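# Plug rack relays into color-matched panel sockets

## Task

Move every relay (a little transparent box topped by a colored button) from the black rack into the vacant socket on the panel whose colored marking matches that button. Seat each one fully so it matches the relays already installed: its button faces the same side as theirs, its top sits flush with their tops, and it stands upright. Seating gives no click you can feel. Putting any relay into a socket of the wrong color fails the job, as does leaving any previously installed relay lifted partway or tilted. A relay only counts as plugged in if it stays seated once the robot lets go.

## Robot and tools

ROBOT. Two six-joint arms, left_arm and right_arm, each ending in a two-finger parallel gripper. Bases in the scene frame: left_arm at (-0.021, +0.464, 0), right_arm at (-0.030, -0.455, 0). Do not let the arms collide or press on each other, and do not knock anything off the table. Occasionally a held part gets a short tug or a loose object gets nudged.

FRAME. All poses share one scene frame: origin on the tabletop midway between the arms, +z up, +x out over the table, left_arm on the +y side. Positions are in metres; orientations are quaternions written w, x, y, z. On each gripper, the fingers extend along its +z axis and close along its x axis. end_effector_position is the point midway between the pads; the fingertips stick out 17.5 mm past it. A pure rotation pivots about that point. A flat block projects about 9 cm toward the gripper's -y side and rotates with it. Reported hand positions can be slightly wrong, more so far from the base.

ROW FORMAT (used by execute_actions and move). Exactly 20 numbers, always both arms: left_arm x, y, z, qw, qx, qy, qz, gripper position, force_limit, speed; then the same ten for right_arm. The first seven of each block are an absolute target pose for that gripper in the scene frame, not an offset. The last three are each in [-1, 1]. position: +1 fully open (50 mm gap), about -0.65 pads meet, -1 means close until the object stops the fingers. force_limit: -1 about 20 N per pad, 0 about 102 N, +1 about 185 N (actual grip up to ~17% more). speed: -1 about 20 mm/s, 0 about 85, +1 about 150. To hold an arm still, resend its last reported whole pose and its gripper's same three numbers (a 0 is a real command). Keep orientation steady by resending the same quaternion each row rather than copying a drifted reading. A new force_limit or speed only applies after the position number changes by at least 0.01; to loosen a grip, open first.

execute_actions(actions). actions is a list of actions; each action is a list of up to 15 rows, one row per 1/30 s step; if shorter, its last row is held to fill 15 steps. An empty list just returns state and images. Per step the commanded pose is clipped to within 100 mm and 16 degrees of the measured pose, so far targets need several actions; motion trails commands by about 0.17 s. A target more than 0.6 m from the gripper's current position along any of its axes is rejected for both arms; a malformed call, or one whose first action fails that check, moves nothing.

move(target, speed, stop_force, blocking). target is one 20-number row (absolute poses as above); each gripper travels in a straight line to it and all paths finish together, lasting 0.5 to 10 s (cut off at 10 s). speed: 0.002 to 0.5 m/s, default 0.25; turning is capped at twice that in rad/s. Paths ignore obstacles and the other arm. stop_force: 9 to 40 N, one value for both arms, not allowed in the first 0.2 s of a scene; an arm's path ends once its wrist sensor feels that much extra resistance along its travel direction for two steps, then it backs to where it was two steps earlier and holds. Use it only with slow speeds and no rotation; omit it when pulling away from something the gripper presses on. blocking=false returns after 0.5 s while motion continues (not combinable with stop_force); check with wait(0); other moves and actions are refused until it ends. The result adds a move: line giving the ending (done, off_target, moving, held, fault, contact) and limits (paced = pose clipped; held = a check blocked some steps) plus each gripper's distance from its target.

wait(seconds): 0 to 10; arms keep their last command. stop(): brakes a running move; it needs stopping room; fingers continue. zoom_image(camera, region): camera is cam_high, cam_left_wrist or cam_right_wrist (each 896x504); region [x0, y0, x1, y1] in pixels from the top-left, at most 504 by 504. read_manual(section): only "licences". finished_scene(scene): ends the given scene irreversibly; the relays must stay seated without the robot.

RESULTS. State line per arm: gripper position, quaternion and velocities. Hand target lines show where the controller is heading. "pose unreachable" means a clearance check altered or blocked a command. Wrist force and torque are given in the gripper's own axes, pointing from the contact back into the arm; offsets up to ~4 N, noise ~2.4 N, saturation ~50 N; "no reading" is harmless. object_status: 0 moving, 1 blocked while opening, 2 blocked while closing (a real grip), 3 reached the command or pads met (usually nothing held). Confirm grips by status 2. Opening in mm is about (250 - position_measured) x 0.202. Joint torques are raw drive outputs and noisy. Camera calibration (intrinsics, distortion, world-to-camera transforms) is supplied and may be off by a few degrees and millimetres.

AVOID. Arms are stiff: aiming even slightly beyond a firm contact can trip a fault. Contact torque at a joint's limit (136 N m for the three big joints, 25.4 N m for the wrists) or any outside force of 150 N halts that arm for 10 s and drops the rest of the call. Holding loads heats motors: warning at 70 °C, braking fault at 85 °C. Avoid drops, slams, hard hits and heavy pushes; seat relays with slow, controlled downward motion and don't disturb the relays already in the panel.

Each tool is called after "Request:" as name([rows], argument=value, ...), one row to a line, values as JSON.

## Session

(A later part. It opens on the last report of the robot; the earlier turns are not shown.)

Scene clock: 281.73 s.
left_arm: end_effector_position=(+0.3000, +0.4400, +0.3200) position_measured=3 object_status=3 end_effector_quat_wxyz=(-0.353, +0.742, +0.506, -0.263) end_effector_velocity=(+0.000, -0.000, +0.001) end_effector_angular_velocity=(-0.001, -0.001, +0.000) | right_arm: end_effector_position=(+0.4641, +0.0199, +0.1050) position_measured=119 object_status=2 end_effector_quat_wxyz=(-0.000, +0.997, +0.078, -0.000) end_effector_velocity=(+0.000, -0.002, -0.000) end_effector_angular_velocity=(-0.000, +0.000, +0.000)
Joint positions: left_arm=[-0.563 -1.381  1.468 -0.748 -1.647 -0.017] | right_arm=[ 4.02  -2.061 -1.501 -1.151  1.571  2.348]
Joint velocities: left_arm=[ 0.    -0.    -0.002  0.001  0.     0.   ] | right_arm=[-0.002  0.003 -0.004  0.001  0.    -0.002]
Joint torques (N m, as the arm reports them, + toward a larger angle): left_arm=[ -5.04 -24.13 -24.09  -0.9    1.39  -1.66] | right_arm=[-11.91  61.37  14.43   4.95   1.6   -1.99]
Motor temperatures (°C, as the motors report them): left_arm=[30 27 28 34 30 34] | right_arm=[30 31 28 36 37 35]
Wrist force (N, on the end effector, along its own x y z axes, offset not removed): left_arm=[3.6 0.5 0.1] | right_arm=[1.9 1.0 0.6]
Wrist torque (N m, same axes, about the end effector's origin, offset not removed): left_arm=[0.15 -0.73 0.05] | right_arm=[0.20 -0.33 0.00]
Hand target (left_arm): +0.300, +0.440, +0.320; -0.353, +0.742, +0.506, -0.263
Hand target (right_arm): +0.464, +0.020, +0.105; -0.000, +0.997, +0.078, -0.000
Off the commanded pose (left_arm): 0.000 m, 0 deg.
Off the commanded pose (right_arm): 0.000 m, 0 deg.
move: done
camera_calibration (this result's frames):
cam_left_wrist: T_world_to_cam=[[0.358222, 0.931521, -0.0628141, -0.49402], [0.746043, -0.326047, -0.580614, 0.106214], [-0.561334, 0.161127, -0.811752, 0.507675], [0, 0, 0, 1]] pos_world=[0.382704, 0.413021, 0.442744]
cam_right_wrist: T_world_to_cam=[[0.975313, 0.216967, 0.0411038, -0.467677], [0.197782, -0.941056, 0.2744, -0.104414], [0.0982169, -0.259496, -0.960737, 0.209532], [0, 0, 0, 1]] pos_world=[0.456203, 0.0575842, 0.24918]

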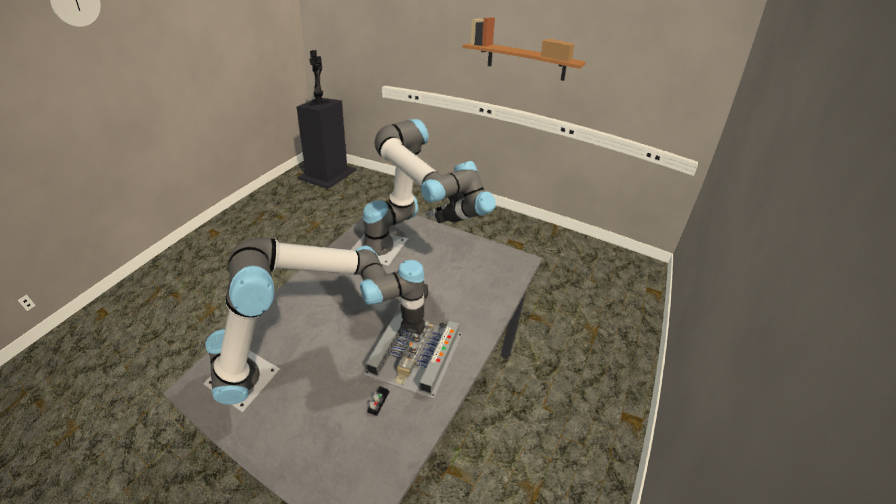

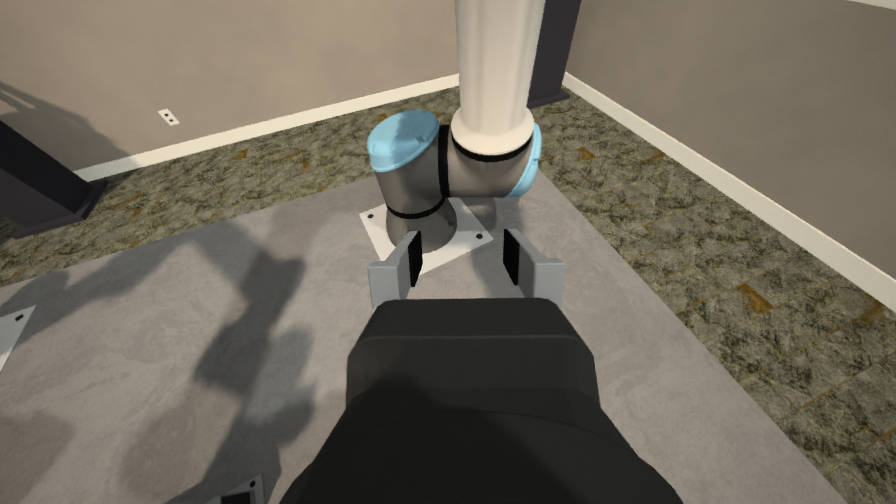

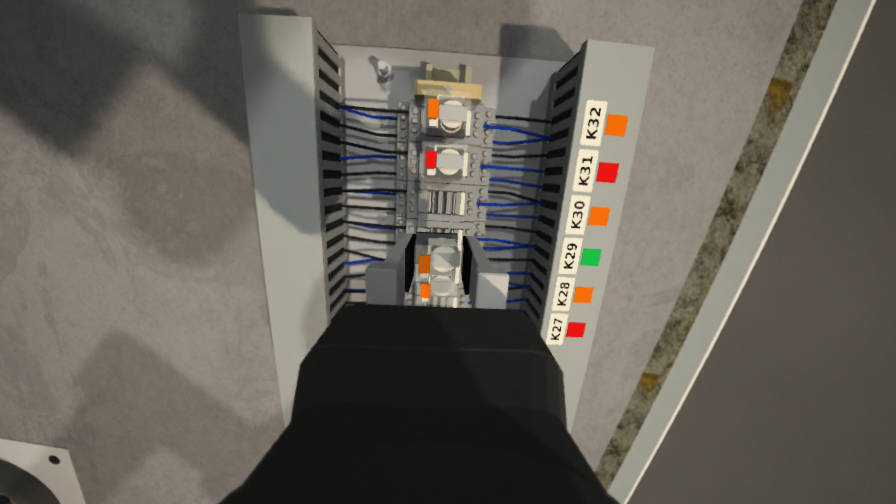

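Request:
move(target=[0.30,0.44,0.32,-0.353,0.742,0.506,-0.263,1,0,0,0.4597,0.0487,0.100,0,0.99692,0.07846,0,-1,-0.4,-0.5], speed=0.05)

Request:
move(target=[0.30,0.44,0.32,-0.353,0.742,0.506,-0.263,1,0,0,0.4597,0.0487,0.080,0,0.99692,0.07846,0,-1,-0.4,-0.5], speed=0.03)

Request:
move(target=[0.30,0.44,0.32,-0.353,0.742,0.506,-0.263,1,0,0,0.4597,0.0487,0.074,0,0.99692,0.07846,0,-1,-0.4,-0.5], speed=0.003, stop_force=14)

Scene clock: 308.83 s.
left_arm: end_effector_position=(+0.3000, +0.4400, +0.3200) position_measured=3 object_status=3 end_effector_quat_wxyz=(-0.353, +0.742, +0.506, -0.263) end_effector_velocity=(+0.000, -0.000, +0.000) end_effector_angular_velocity=(-0.001, -0.002, +0.001) | right_arm: end_effector_position=(+0.4597, +0.0485, +0.1000) position_measured=119 object_status=2 end_effector_quat_wxyz=(-0.000, +0.997, +0.078, -0.000) end_effector_velocity=(+0.000, +0.002, -0.000) end_effector_angular_velocity=(+0.000, -0.001, -0.000)
Joint positions: left_arm=[-0.563 -1.381  1.468 -0.748 -1.647 -0.017] | right_arm=[ 4.051 -2.101 -1.451 -1.16   1.571  2.379]
Joint velocities: left_arm=[ 0.001 -0.    -0.001 -0.001 -0.001 -0.   ] | right_arm=[ 0.002 -0.003  0.004 -0.001 -0.001  0.002]
Joint torques (N m, as the arm reports them, + toward a larger angle): left_arm=[ -5.29 -24.44 -23.2   -0.89   1.4   -1.59] | right_arm=[14.21 34.23 35.49  1.74 -1.66  2.5 ]
Motor temperatures (°C, as the motors report them): left_arm=[30 27 28 34 30 34] | right_arm=[30 31 28 36 37 35]
Wrist force (N, on the end effector, along its own x y z axes, offset not removed): left_arm=[3.1 0.4 1.3] | right_arm=[0.8 0.4 0.7]
Wrist torque (N m, same axes, about the end effector's origin, offset not removed): left_arm=[0.14 -0.71 0.03] | right_arm=[0.10 -0.15 -0.03]
Hand target (left_arm): +0.300, +0.440, +0.320; -0.353, +0.742, +0.506, -0.263
Hand target (right_arm): +0.460, +0.049, +0.100; +0.000, +0.997, +0.078, +0.000
Off the commanded pose (left_arm): 0.000 m, 0 deg.
Off the commanded pose (right_arm): 0.000 m, 0 deg.
move: done
camera_calibration (this result's frames):
cam_left_wrist: T_world_to_cam=[[0.358222, 0.931521, -0.0628141, -0.49402], [0.746044, -0.326048, -0.580613, 0.106214], [-0.561334, 0.161127, -0.811753, 0.507675], [0, 0, 0, 1]] pos_world=[0.382704, 0.413021, 0.442744]
cam_right_wrist: T_world_to_cam=[[0.975311, 0.216975, 0.0411065, -0.469362], [0.197786, -0.941046, 0.274431, -0.0753352], [0.0982279, -0.259525, -0.960728, 0.212543], [0, 0, 0, 1]] pos_world=[0.451797, 0.0861063, 0.244164]

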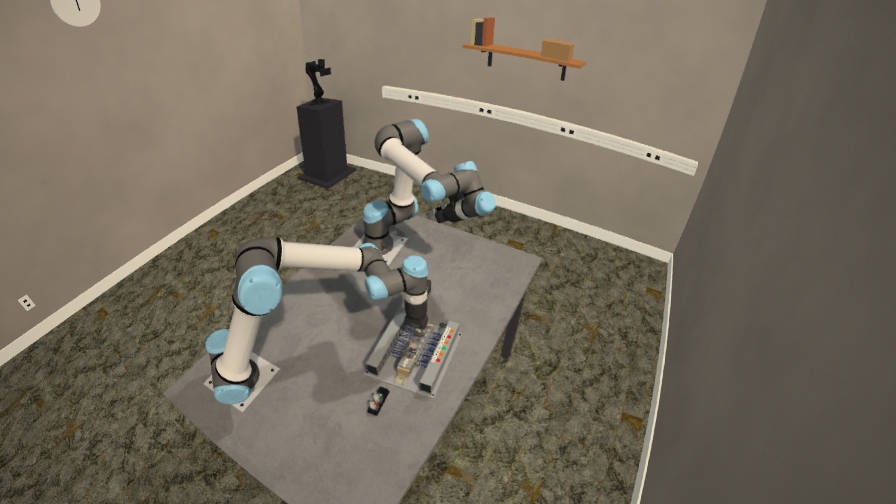

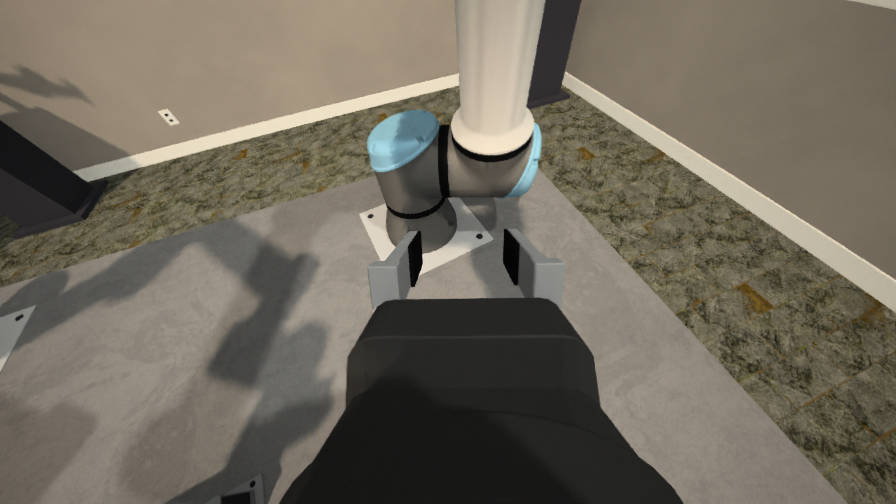

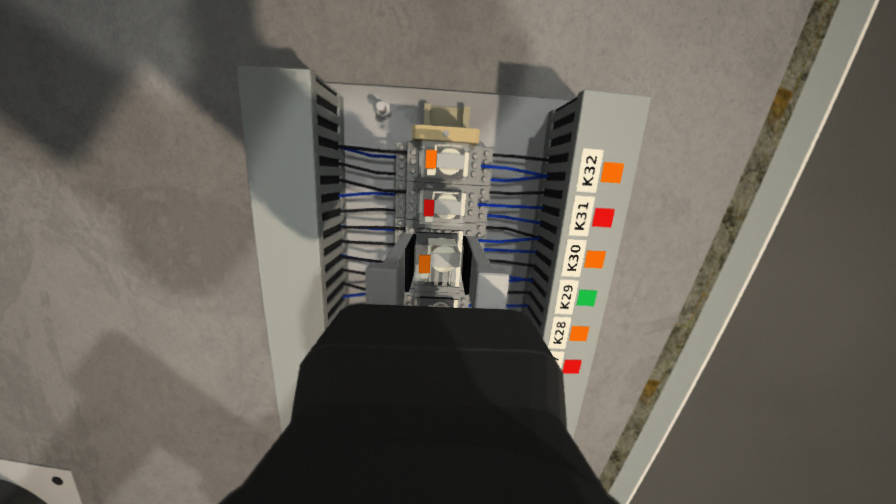

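Scene clock: 309.83 s.
left_arm: end_effector_position=(+0.3000, +0.4400, +0.3200) position_measured=3 object_status=3 end_effector_quat_wxyz=(-0.353, +0.742, +0.506, -0.263) end_effector_velocity=(-0.000, +0.000, -0.000) end_effector_angular_velocity=(-0.001, +0.000, +0.000) | right_arm: end_effector_position=(+0.4597, +0.0487, +0.0803) position_measured=119 object_status=2 end_effector_quat_wxyz=(+0.000, +0.997, +0.078, -0.000) end_effector_velocity=(+0.000, +0.001, -0.002) end_effector_angular_velocity=(+0.002, -0.002, +0.000)
Joint positions: left_arm=[-0.563 -1.381  1.468 -0.748 -1.647 -0.017] | right_arm=[ 4.051 -2.121 -1.474 -1.117  1.571  2.379]
Joint velocities: left_arm=[ 0.001 -0.     0.    -0.    -0.     0.001] | right_arm=[ 0.    -0.003 -0.003  0.008  0.     0.   ]
Joint torques (N m, as the arm reports them, + toward a larger angle): left_arm=[ -5.37 -24.73 -22.89  -0.76   1.46  -1.81] | right_arm=[13.13 35.42 11.42  4.82 -0.88  2.21]
Motor temperatures (°C, as the motors report them): left_arm=[30 27 28 34 30 34] | right_arm=[30 31 28 36 37 35]
Wrist force (N, on the end effector, along its own x y z axes, offset not removed): left_arm=[3.7 0.3 0.2] | right_arm=[0.8 1.6 0.6]
Wrist torque (N m, same axes, about the end effector's origin, offset not removed): left_arm=[0.17 -0.76 0.01] | right_arm=[0.41 -0.12 0.01]
Hand target (left_arm): +0.300, +0.440, +0.320; -0.353, +0.742, +0.506, -0.263
Hand target (right_arm): +0.460, +0.049, +0.080; +0.000, +0.997, +0.078, -0.000
Off the commanded pose (left_arm): 0.000 m, 0 deg.
Off the commanded pose (right_arm): 0.000 m, 0 deg.
move: done
camera_calibration (this result's frames):
cam_left_wrist: T_world_to_cam=[[0.358222, 0.931521, -0.062814, -0.49402], [0.746044, -0.326047, -0.580613, 0.106214], [-0.561334, 0.161127, -0.811753, 0.507675], [0, 0, 0, 1]] pos_world=[0.382704, 0.413021, 0.442744]
cam_right_wrist: T_world_to_cam=[[0.975311, 0.216974, 0.0411154, -0.468535], [0.19778, -0.941041, 0.274455, -0.0697247], [0.0982407, -0.259547, -0.960721, 0.193636], [0, 0, 0, 1]] pos_world=[0.451734, 0.0863034, 0.22443]

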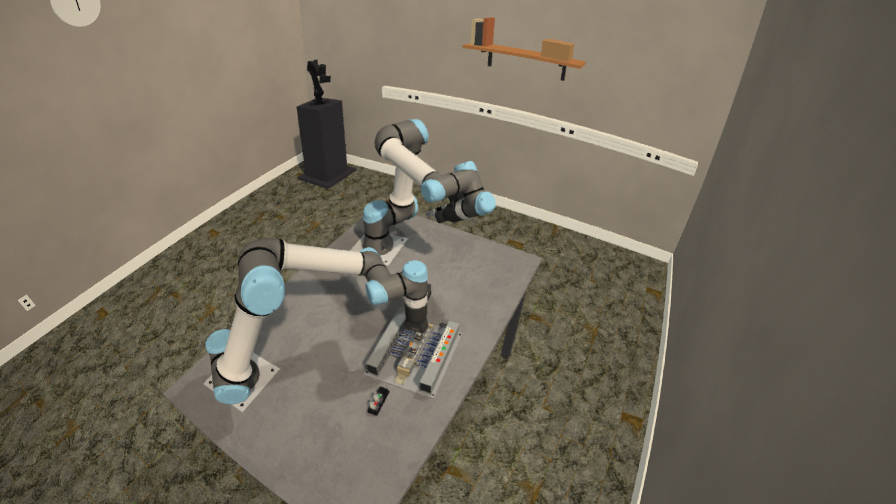

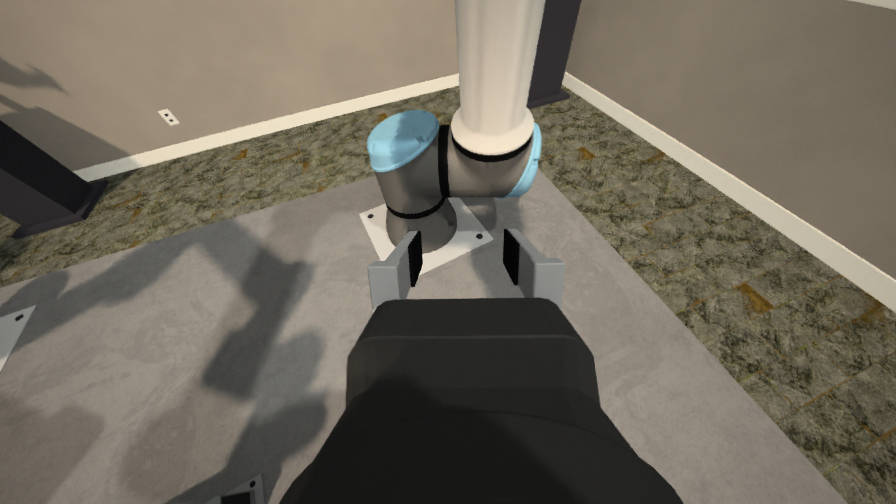

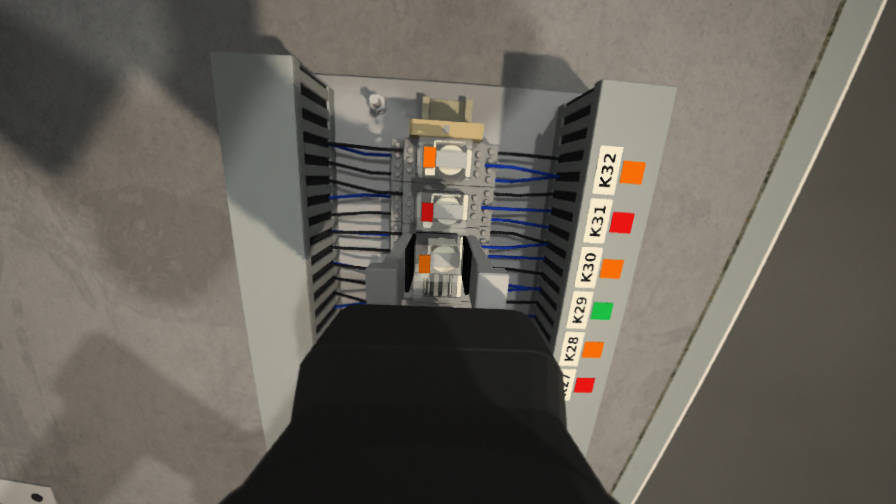

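Scene clock: 310.80 s.
left_arm: end_effector_position=(+0.3000, +0.4400, +0.3200) position_measured=3 object_status=3 end_effector_quat_wxyz=(-0.353, +0.742, +0.506, -0.263) end_effector_velocity=(+0.000, -0.000, +0.000) end_effector_angular_velocity=(-0.001, -0.001, +0.001) | right_arm: end_effector_position=(+0.4597, +0.0487, +0.0785) position_measured=119 object_status=2 end_effector_quat_wxyz=(-0.000, +0.997, +0.078, +0.000) end_effector_velocity=(-0.001, -0.001, -0.000) end_effector_angular_velocity=(-0.003, +0.002, +0.000)
Joint positions: left_arm=[-0.563 -1.381  1.468 -0.748 -1.647 -0.017] | right_arm=[ 4.051 -2.123 -1.476 -1.113  1.571  2.379]
Joint velocities: left_arm=[ 0.    -0.    -0.001 -0.    -0.    -0.   ] | right_arm=[ 0.     0.     0.    -0.004 -0.     0.   ]
Joint torques (N m, as the arm reports them, + toward a larger angle): left_arm=[ -5.41 -23.96 -23.96  -0.95   1.32  -1.5 ] | right_arm=[12.94 35.13 17.    0.69 -0.94  2.43]
Motor temperatures (°C, as the motors report them): left_arm=[30 27 28 34 30 34] | right_arm=[30 31 28 36 37 35]
Wrist force (N, on the end effector, along its own x y z axes, offset not removed): left_arm=[3.1 -0.4 0.1] | right_arm=[-4.1 3.3 -22.1]
Wrist torque (N m, same axes, about the end effector's origin, offset not removed): left_arm=[-0.01 -0.64 0.09] | right_arm=[0.29 -0.38 -0.01]
Hand target (left_arm): +0.300, +0.440, +0.320; -0.353, +0.742, +0.506, -0.263
Hand target (right_arm): +0.460, +0.049, +0.079; -0.000, +0.997, +0.078, +0.000
Off the commanded pose (left_arm): 0.000 m, 0 deg.
Off the commanded pose (right_arm): 0.004 m, 0 deg.
move: contact (right_arm)
camera_calibration (this result's frames):
cam_left_wrist: T_world_to_cam=[[0.358222, 0.931521, -0.0628141, -0.49402], [0.746044, -0.326048, -0.580613, 0.106214], [-0.561334, 0.161127, -0.811753, 0.507675], [0, 0, 0, 1]] pos_world=[0.382704, 0.413021, 0.442744]
cam_right_wrist: T_world_to_cam=[[0.975304, 0.216991, 0.0411916, -0.468469], [0.197784, -0.94106, 0.274386, -0.069205], [0.0983032, -0.259463, -0.960737, 0.191894], [0, 0, 0, 1]] pos_world=[0.451724, 0.0863172, 0.222646]

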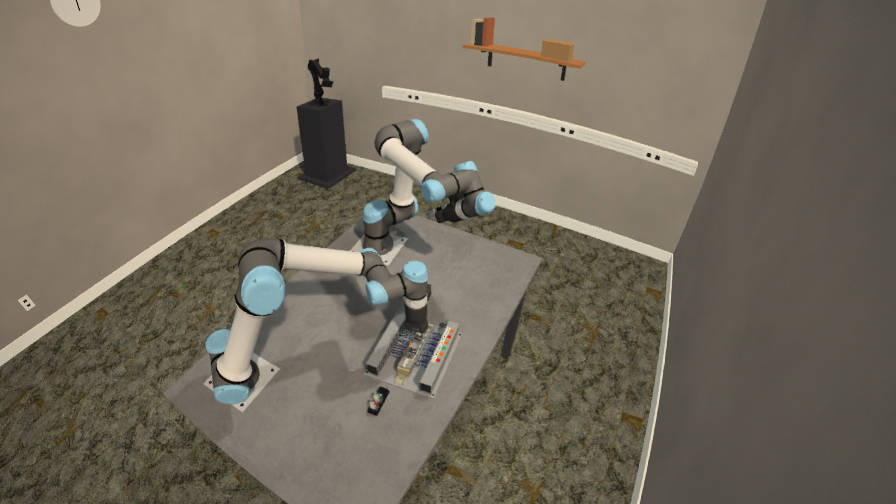

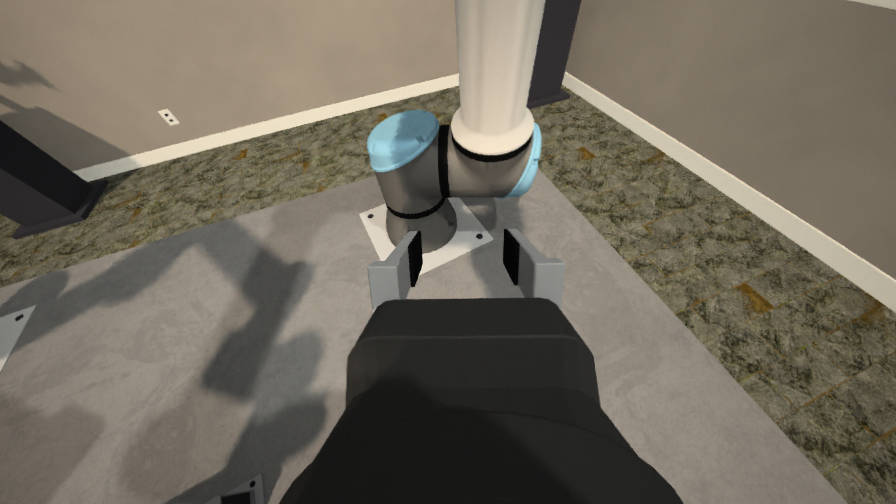

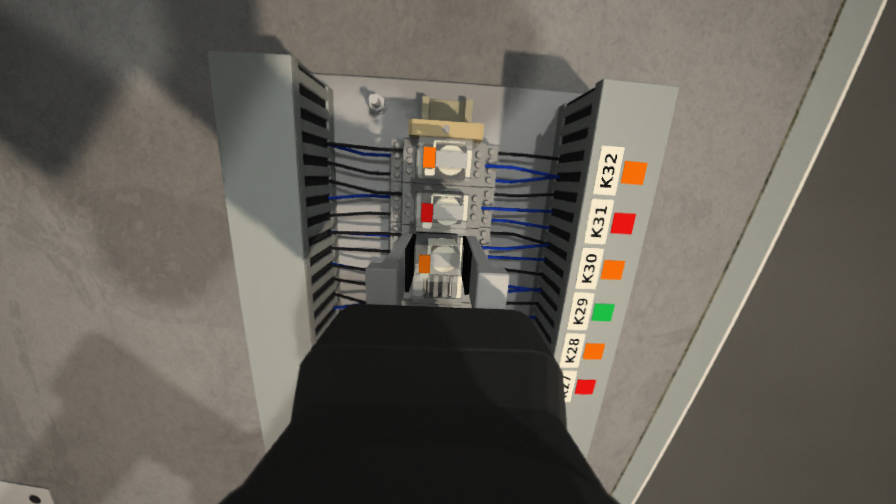

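Request:
execute_actions(actions=[])

Scene clock: 323.57 s.
left_arm: end_effector_position=(+0.3000, +0.4400, +0.3200) position_measured=3 object_status=3 end_effector_quat_wxyz=(-0.353, +0.742, +0.506, -0.263) end_effector_velocity=(-0.000, -0.000, +0.000) end_effector_angular_velocity=(+0.000, +0.001, -0.001) | right_arm: end_effector_position=(+0.4597, +0.0487, +0.0787) position_measured=119 object_status=2 end_effector_quat_wxyz=(-0.000, +0.997, +0.078, +0.000) end_effector_velocity=(-0.000, -0.000, +0.000) end_effector_angular_velocity=(-0.001, +0.000, -0.000)
Joint positions: left_arm=[-0.563 -1.381  1.468 -0.748 -1.647 -0.017] | right_arm=[ 4.051 -2.123 -1.476 -1.114  1.571  2.379]
Joint velocities: left_arm=[-0.001 -0.     0.     0.001 -0.     0.   ] | right_arm=[ 0.     0.    -0.    -0.001 -0.     0.   ]
Joint torques (N m, as the arm reports them, + toward a larger angle): left_arm=[ -5.28 -25.   -23.24  -0.67   1.94  -1.4 ] | right_arm=[ 6.05 53.35 29.84  4.51 -1.03  2.55]
Motor temperatures (°C, as the motors report them): left_arm=[30 27 28 34 30 34] | right_arm=[30 31 28 36 37 35]
Wrist force (N, on the end effector, along its own x y z axes, offset not removed): left_arm=[2.8 -0.3 0.2] | right_arm=[-2.9 2.4 -12.9]
Wrist torque (N m, same axes, about the end effector's origin, offset not removed): left_arm=[0.07 -0.67 0.04] | right_arm=[0.20 -0.31 0.04]
Hand target (left_arm): +0.300, +0.440, +0.320; -0.353, +0.742, +0.506, -0.263
Hand target (right_arm): +0.460, +0.049, +0.079; -0.000, +0.997, +0.078, +0.000
Off the commanded pose (left_arm): 0.000 m, 0 deg.
Off the commanded pose (right_arm): 0.005 m, 0 deg.
camera_calibration (this result's frames):
cam_left_wrist: T_world_to_cam=[[0.358222, 0.931521, -0.062814, -0.49402], [0.746044, -0.326047, -0.580613, 0.106214], [-0.561334, 0.161126, -0.811753, 0.507675], [0, 0, 0, 1]] pos_world=[0.382704, 0.413021, 0.442744]
cam_right_wrist: T_world_to_cam=[[0.975301, 0.216987, 0.0412825, -0.468515], [0.197765, -0.941088, 0.274304, -0.0692258], [0.098371, -0.259365, -0.960756, 0.192095], [0, 0, 0, 1]] pos_world=[0.451737, 0.0863371, 0.222887]

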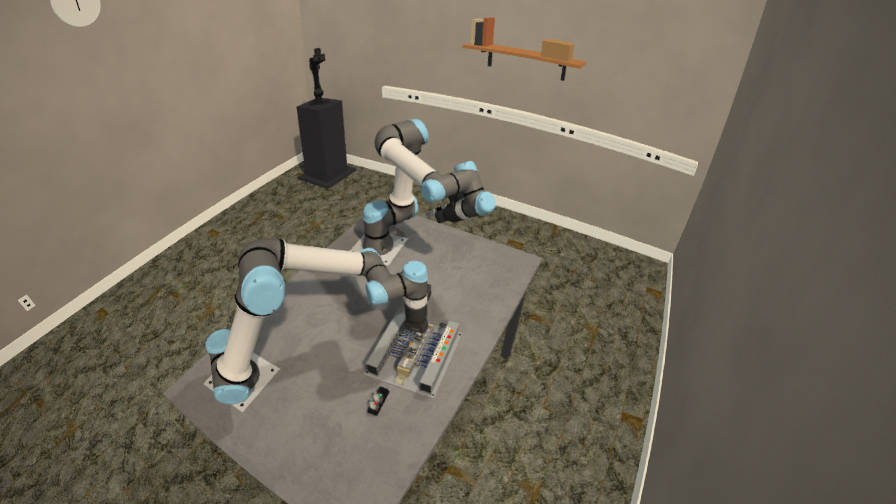

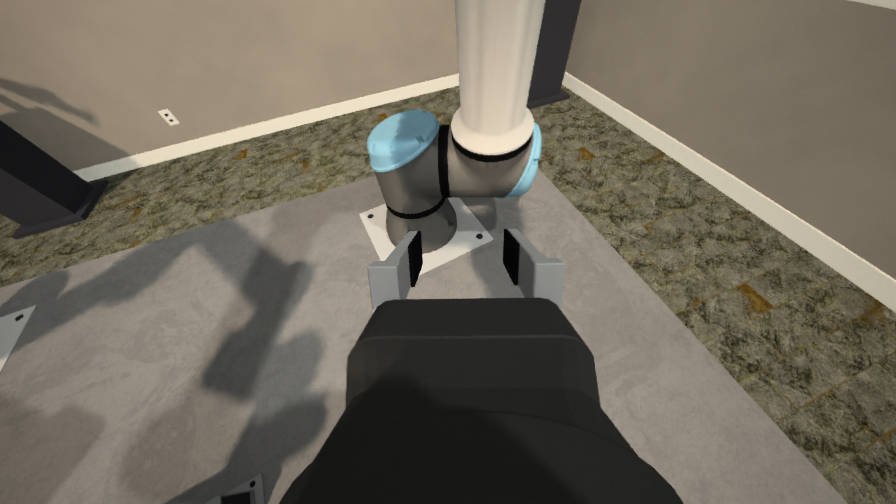

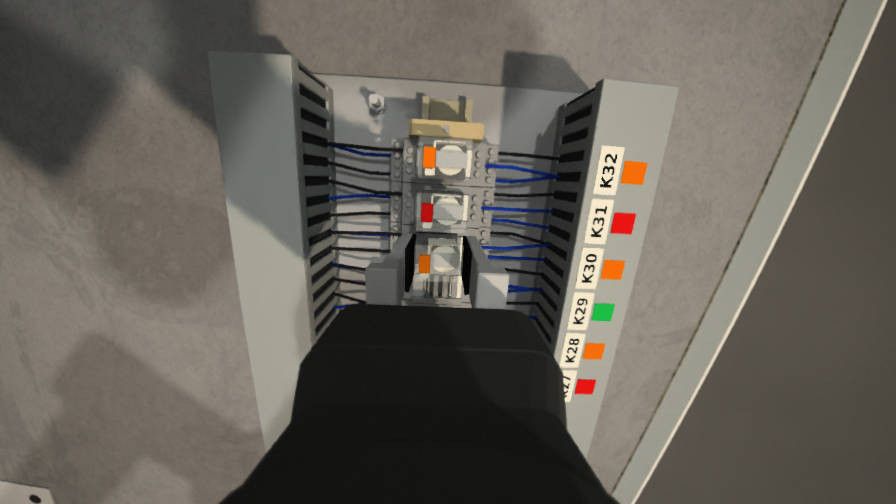

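Request:
zoom_image(camera="cam_right_wrist", region=[370, 120, 530, 310])

Region (370, 120, 530, 310) of cam_right_wrist's 896x504 image, scaled by 2.653, with more detail than that image has; it fills the left 424 columns of this view, and the rest is white.

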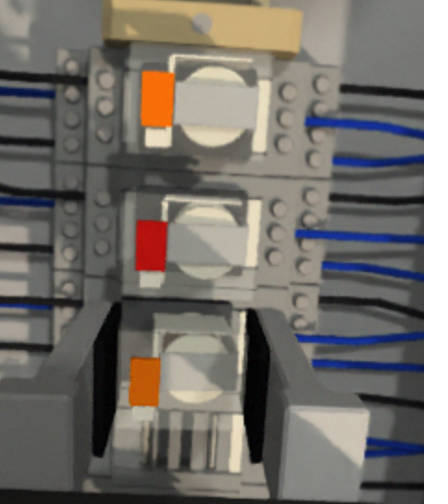

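Request:
move(target=[0.30,0.44,0.32,-0.353,0.742,0.506,-0.263,1,0,0, 0.4597,0.0487,0.083,0,0.99692,0.07846,0,-1,-0.4,-0.5], speed=0.01)

Request:
move(target=[0.30,0.44,0.32,-0.353,0.742,0.506,-0.263,1,0,0, 0.4599,0.0474,0.081,0,0.99692,0.07846,0,-1,-0.4,-0.5], speed=0.01)

Request:
move(target=[0.30,0.44,0.32,-0.353,0.742,0.506,-0.263,1,0,0, 0.4599,0.0474,0.070,0,0.99692,0.07846,0,-1,-0.4,-0.5], speed=0.003, stop_force=38)

Scene clock: 345.23 s.
left_arm: end_effector_position=(+0.3000, +0.4400, +0.3200) position_measured=3 object_status=3 end_effector_quat_wxyz=(-0.353, +0.742, +0.506, -0.263) end_effector_velocity=(-0.000, -0.000, -0.000) end_effector_angular_velocity=(+0.000, +0.001, +0.000) | right_arm: end_effector_position=(+0.4597, +0.0487, +0.0828) position_measured=119 object_status=2 end_effector_quat_wxyz=(-0.000, +0.997, +0.078, +0.000) end_effector_velocity=(+0.000, +0.000, +0.002) end_effector_angular_velocity=(+0.001, -0.001, -0.000)
Joint positions: left_arm=[-0.563 -1.381  1.468 -0.748 -1.647 -0.017] | right_arm=[ 4.051 -2.119 -1.471 -1.123  1.571  2.379]
Joint velocities: left_arm=[-0.001 -0.     0.001  0.    -0.    -0.   ] | right_arm=[-0.     0.002  0.003 -0.003 -0.     0.   ]
Joint torques (N m, as the arm reports them, + toward a larger angle): left_arm=[ -4.82 -25.26 -23.4   -0.61   1.99  -1.42] | right_arm=[-2.74 62.51 33.37  1.96 -0.84  2.37]
Motor temperatures (°C, as the motors report them): left_arm=[30 27 28 34 30 34] | right_arm=[30 31 28 36 37 35]
Wrist force (N, on the end effector, along its own x y z axes, offset not removed): left_arm=[2.0 -1.6 1.0] | right_arm=[1.2 0.7 -0.5]
Wrist torque (N m, same axes, about the end effector's origin, offset not removed): left_arm=[-0.24 -0.46 -0.01] | right_arm=[0.23 -0.13 -0.01]
Hand target (left_arm): +0.300, +0.440, +0.320; -0.353, +0.742, +0.506, -0.263
Hand target (right_arm): +0.460, +0.049, +0.083; -0.000, +0.997, +0.078, +0.000
Off the commanded pose (left_arm): 0.000 m, 0 deg.
Off the commanded pose (right_arm): 0.000 m, 0 deg.
move: done
camera_calibration (this result's frames):
cam_left_wrist: T_world_to_cam=[[0.358222, 0.931521, -0.0628141, -0.49402], [0.746044, -0.326047, -0.580614, 0.106214], [-0.561334, 0.161126, -0.811753, 0.507675], [0, 0, 0, 1]] pos_world=[0.382704, 0.413021, 0.442744]
cam_right_wrist: T_world_to_cam=[[0.975307, 0.216988, 0.0411403, -0.468675], [0.19779, -0.941045, 0.274432, -0.0703626], [0.0982634, -0.259519, -0.960726, 0.196051], [0, 0, 0, 1]] pos_world=[0.451755, 0.0863617, 0.226943]

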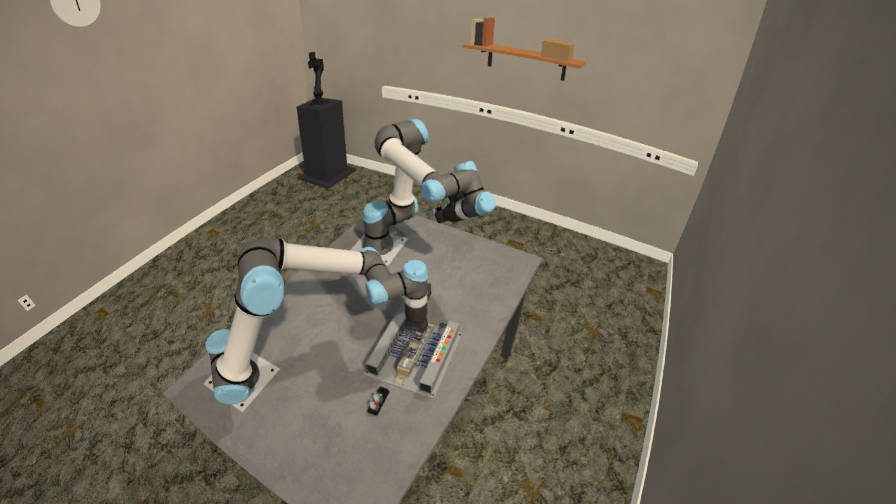

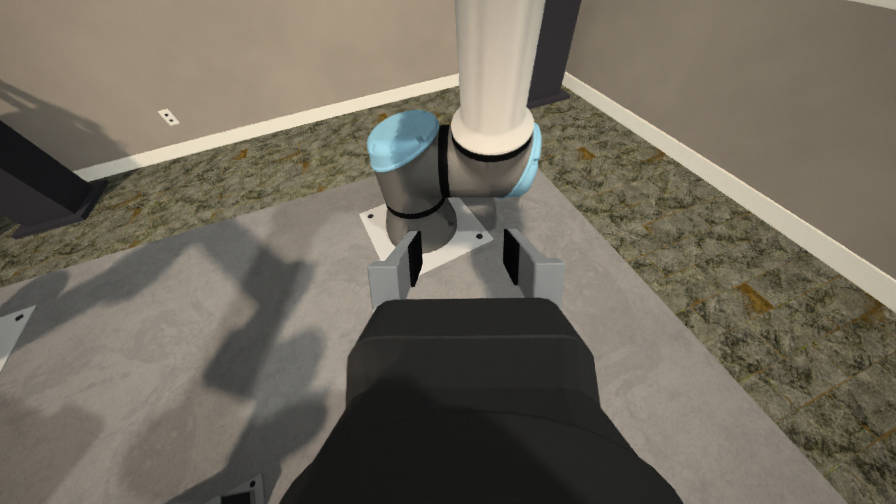

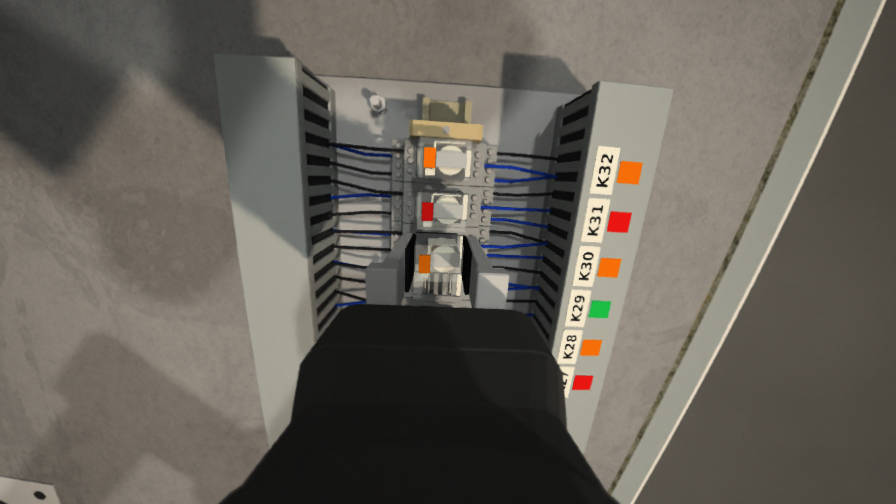

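Scene clock: 345.93 s.
left_arm: end_effector_position=(+0.3000, +0.4400, +0.3200) position_measured=3 object_status=3 end_effector_quat_wxyz=(-0.353, +0.742, +0.506, -0.263) end_effector_velocity=(+0.000, -0.000, +0.000) end_effector_angular_velocity=(-0.000, -0.000, -0.000) | right_arm: end_effector_position=(+0.4599, +0.0475, +0.0812) position_measured=119 object_status=2 end_effector_quat_wxyz=(-0.000, +0.997, +0.078, +0.000) end_effector_velocity=(+0.000, -0.000, -0.001) end_effector_angular_velocity=(+0.002, -0.001, -0.000)
Joint positions: left_arm=[-0.563 -1.381  1.468 -0.748 -1.647 -0.017] | right_arm=[ 4.05  -2.119 -1.476 -1.118  1.571  2.378]
Joint velocities: left_arm=[-0.  0. -0. -0.  0.  0.] | right_arm=[-0.001 -0.    -0.002  0.004  0.    -0.001]
Joint torques (N m, as the arm reports them, + toward a larger angle): left_arm=[ -4.69 -23.85 -22.68  -0.7    1.82  -1.55] | right_arm=[-11.55  35.67  12.33   4.54  -0.52  -2.17]
Motor temperatures (°C, as the motors report them): left_arm=[30 27 28 34 30 34] | right_arm=[30 31 28 36 37 35]
Wrist force (N, on the end effector, along its own x y z axes, offset not removed): left_arm=[3.4 -1.2 1.5] | right_arm=[0.8 0.5 -0.4]
Wrist torque (N m, same axes, about the end effector's origin, offset not removed): left_arm=[-0.12 -0.72 0.04] | right_arm=[0.14 -0.09 0.03]
Hand target (left_arm): +0.300, +0.440, +0.320; -0.353, +0.742, +0.506, -0.263
Hand target (right_arm): +0.460, +0.047, +0.081; -0.000, +0.997, +0.078, -0.000
Off the commanded pose (left_arm): 0.000 m, 0 deg.
Off the commanded pose (right_arm): 0.000 m, 0 deg.
move: done
camera_calibration (this result's frames):
cam_left_wrist: T_world_to_cam=[[0.358222, 0.931521, -0.062814, -0.49402], [0.746044, -0.326048, -0.580613, 0.106214], [-0.561334, 0.161127, -0.811753, 0.507675], [0, 0, 0, 1]] pos_world=[0.382704, 0.413021, 0.442744]
cam_right_wrist: T_world_to_cam=[[0.975304, 0.216971, 0.0412891, -0.468547], [0.197748, -0.941093, 0.274299, -0.0711112], [0.0983717, -0.25936, -0.960758, 0.194163], [0, 0, 0, 1]] pos_world=[0.451938, 0.0850971, 0.225396]

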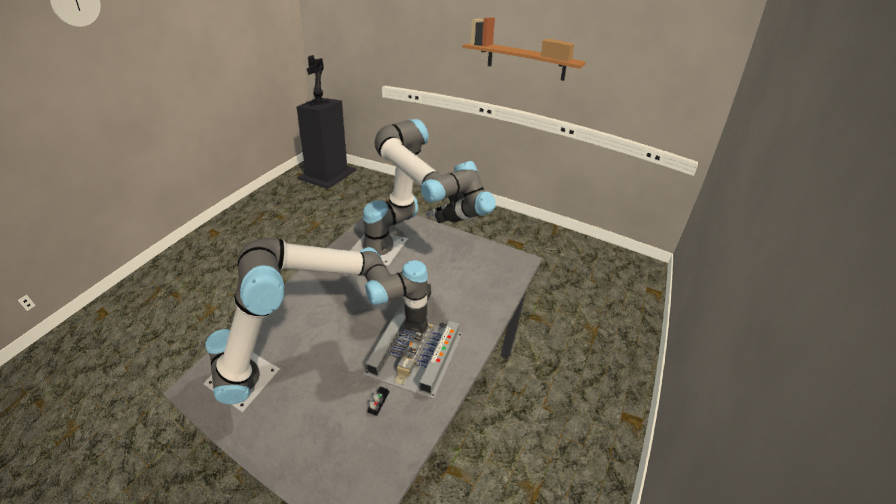

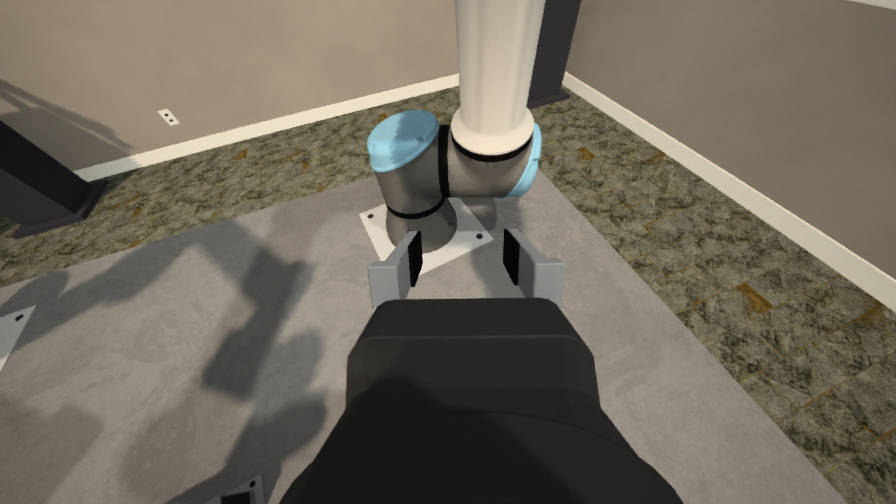

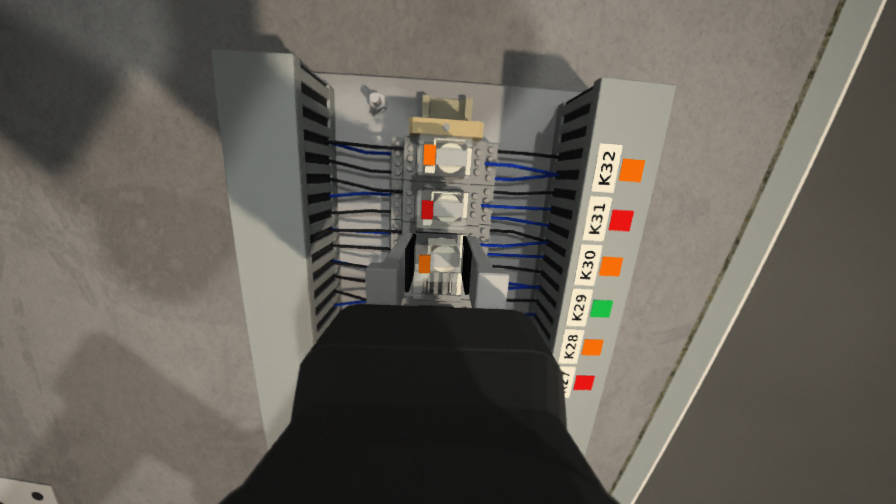

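Scene clock: 347.47 s.
left_arm: end_effector_position=(+0.3000, +0.4400, +0.3200) position_measured=3 object_status=3 end_effector_quat_wxyz=(-0.353, +0.742, +0.506, -0.263) end_effector_velocity=(+0.001, +0.000, +0.000) end_effector_angular_velocity=(-0.000, -0.002, -0.000) | right_arm: end_effector_position=(+0.4599, +0.0475, +0.0779) position_measured=119 object_status=2 end_effector_quat_wxyz=(-0.000, +0.997, +0.078, +0.000) end_effector_velocity=(-0.001, -0.001, -0.000) end_effector_angular_velocity=(-0.003, +0.002, +0.000)
Joint positions: left_arm=[-0.563 -1.381  1.468 -0.748 -1.647 -0.017] | right_arm=[ 4.05  -2.122 -1.48  -1.11   1.571  2.378]
Joint velocities: left_arm=[ 0.     0.    -0.001 -0.001  0.001 -0.   ] | right_arm=[ 0.     0.    -0.    -0.003  0.     0.   ]
Joint torques (N m, as the arm reports them, + toward a larger angle): left_arm=[ -5.72 -24.96 -23.46  -0.47   1.7   -1.51] | right_arm=[-9.08 21.63 10.16 -0.35 -2.81 -1.45]
Motor temperatures (°C, as the motors report them): left_arm=[30 27 28 34 30 34] | right_arm=[30 31 28 36 37 35]
Wrist force (N, on the end effector, along its own x y z axes, offset not removed): left_arm=[2.0 -1.0 1.3] | right_arm=[-11.8 2.9 -47.3]
Wrist torque (N m, same axes, about the end effector's origin, offset not removed): left_arm=[-0.02 -0.52 0.08] | right_arm=[-0.20 -0.68 -0.01]
Hand target (left_arm): +0.300, +0.440, +0.320; -0.353, +0.742, +0.506, -0.263
Hand target (right_arm): +0.460, +0.048, +0.078; -0.000, +0.997, +0.078, +0.000
Off the commanded pose (left_arm): 0.000 m, 0 deg.
Off the commanded pose (right_arm): 0.008 m, 0 deg.
move: contact (right_arm)
camera_calibration (this result's frames):
cam_left_wrist: T_world_to_cam=[[0.358222, 0.931521, -0.0628141, -0.49402], [0.746044, -0.326047, -0.580613, 0.106214], [-0.561334, 0.161126, -0.811753, 0.507675], [0, 0, 0, 1]] pos_world=[0.382704, 0.413021, 0.442744]
cam_right_wrist: T_world_to_cam=[[0.975306, 0.216959, 0.0413165, -0.468393], [0.197752, -0.941157, 0.274076, -0.0701451], [0.0983488, -0.259138, -0.96082, 0.190929], [0, 0, 0, 1]] pos_world=[0.45192, 0.0850818, 0.222026]

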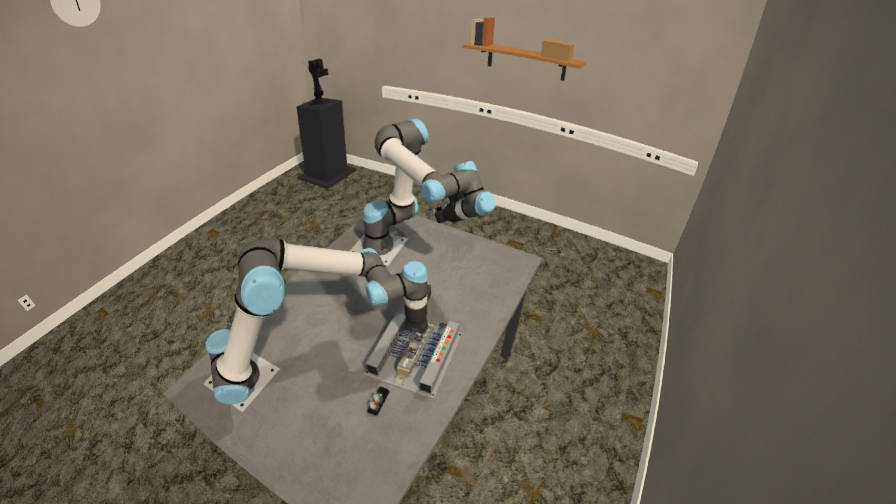

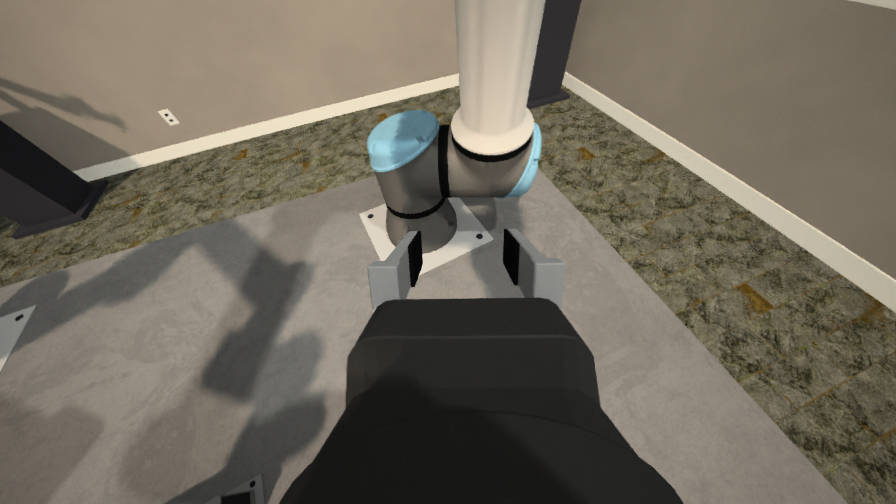

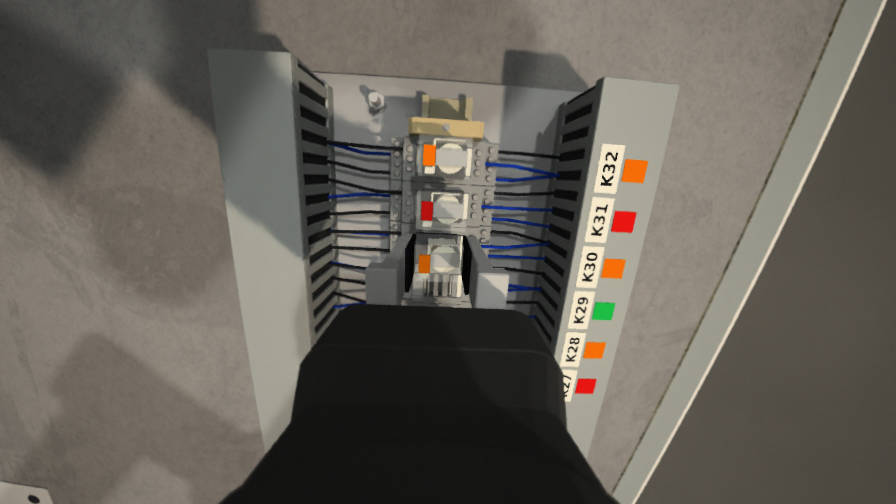

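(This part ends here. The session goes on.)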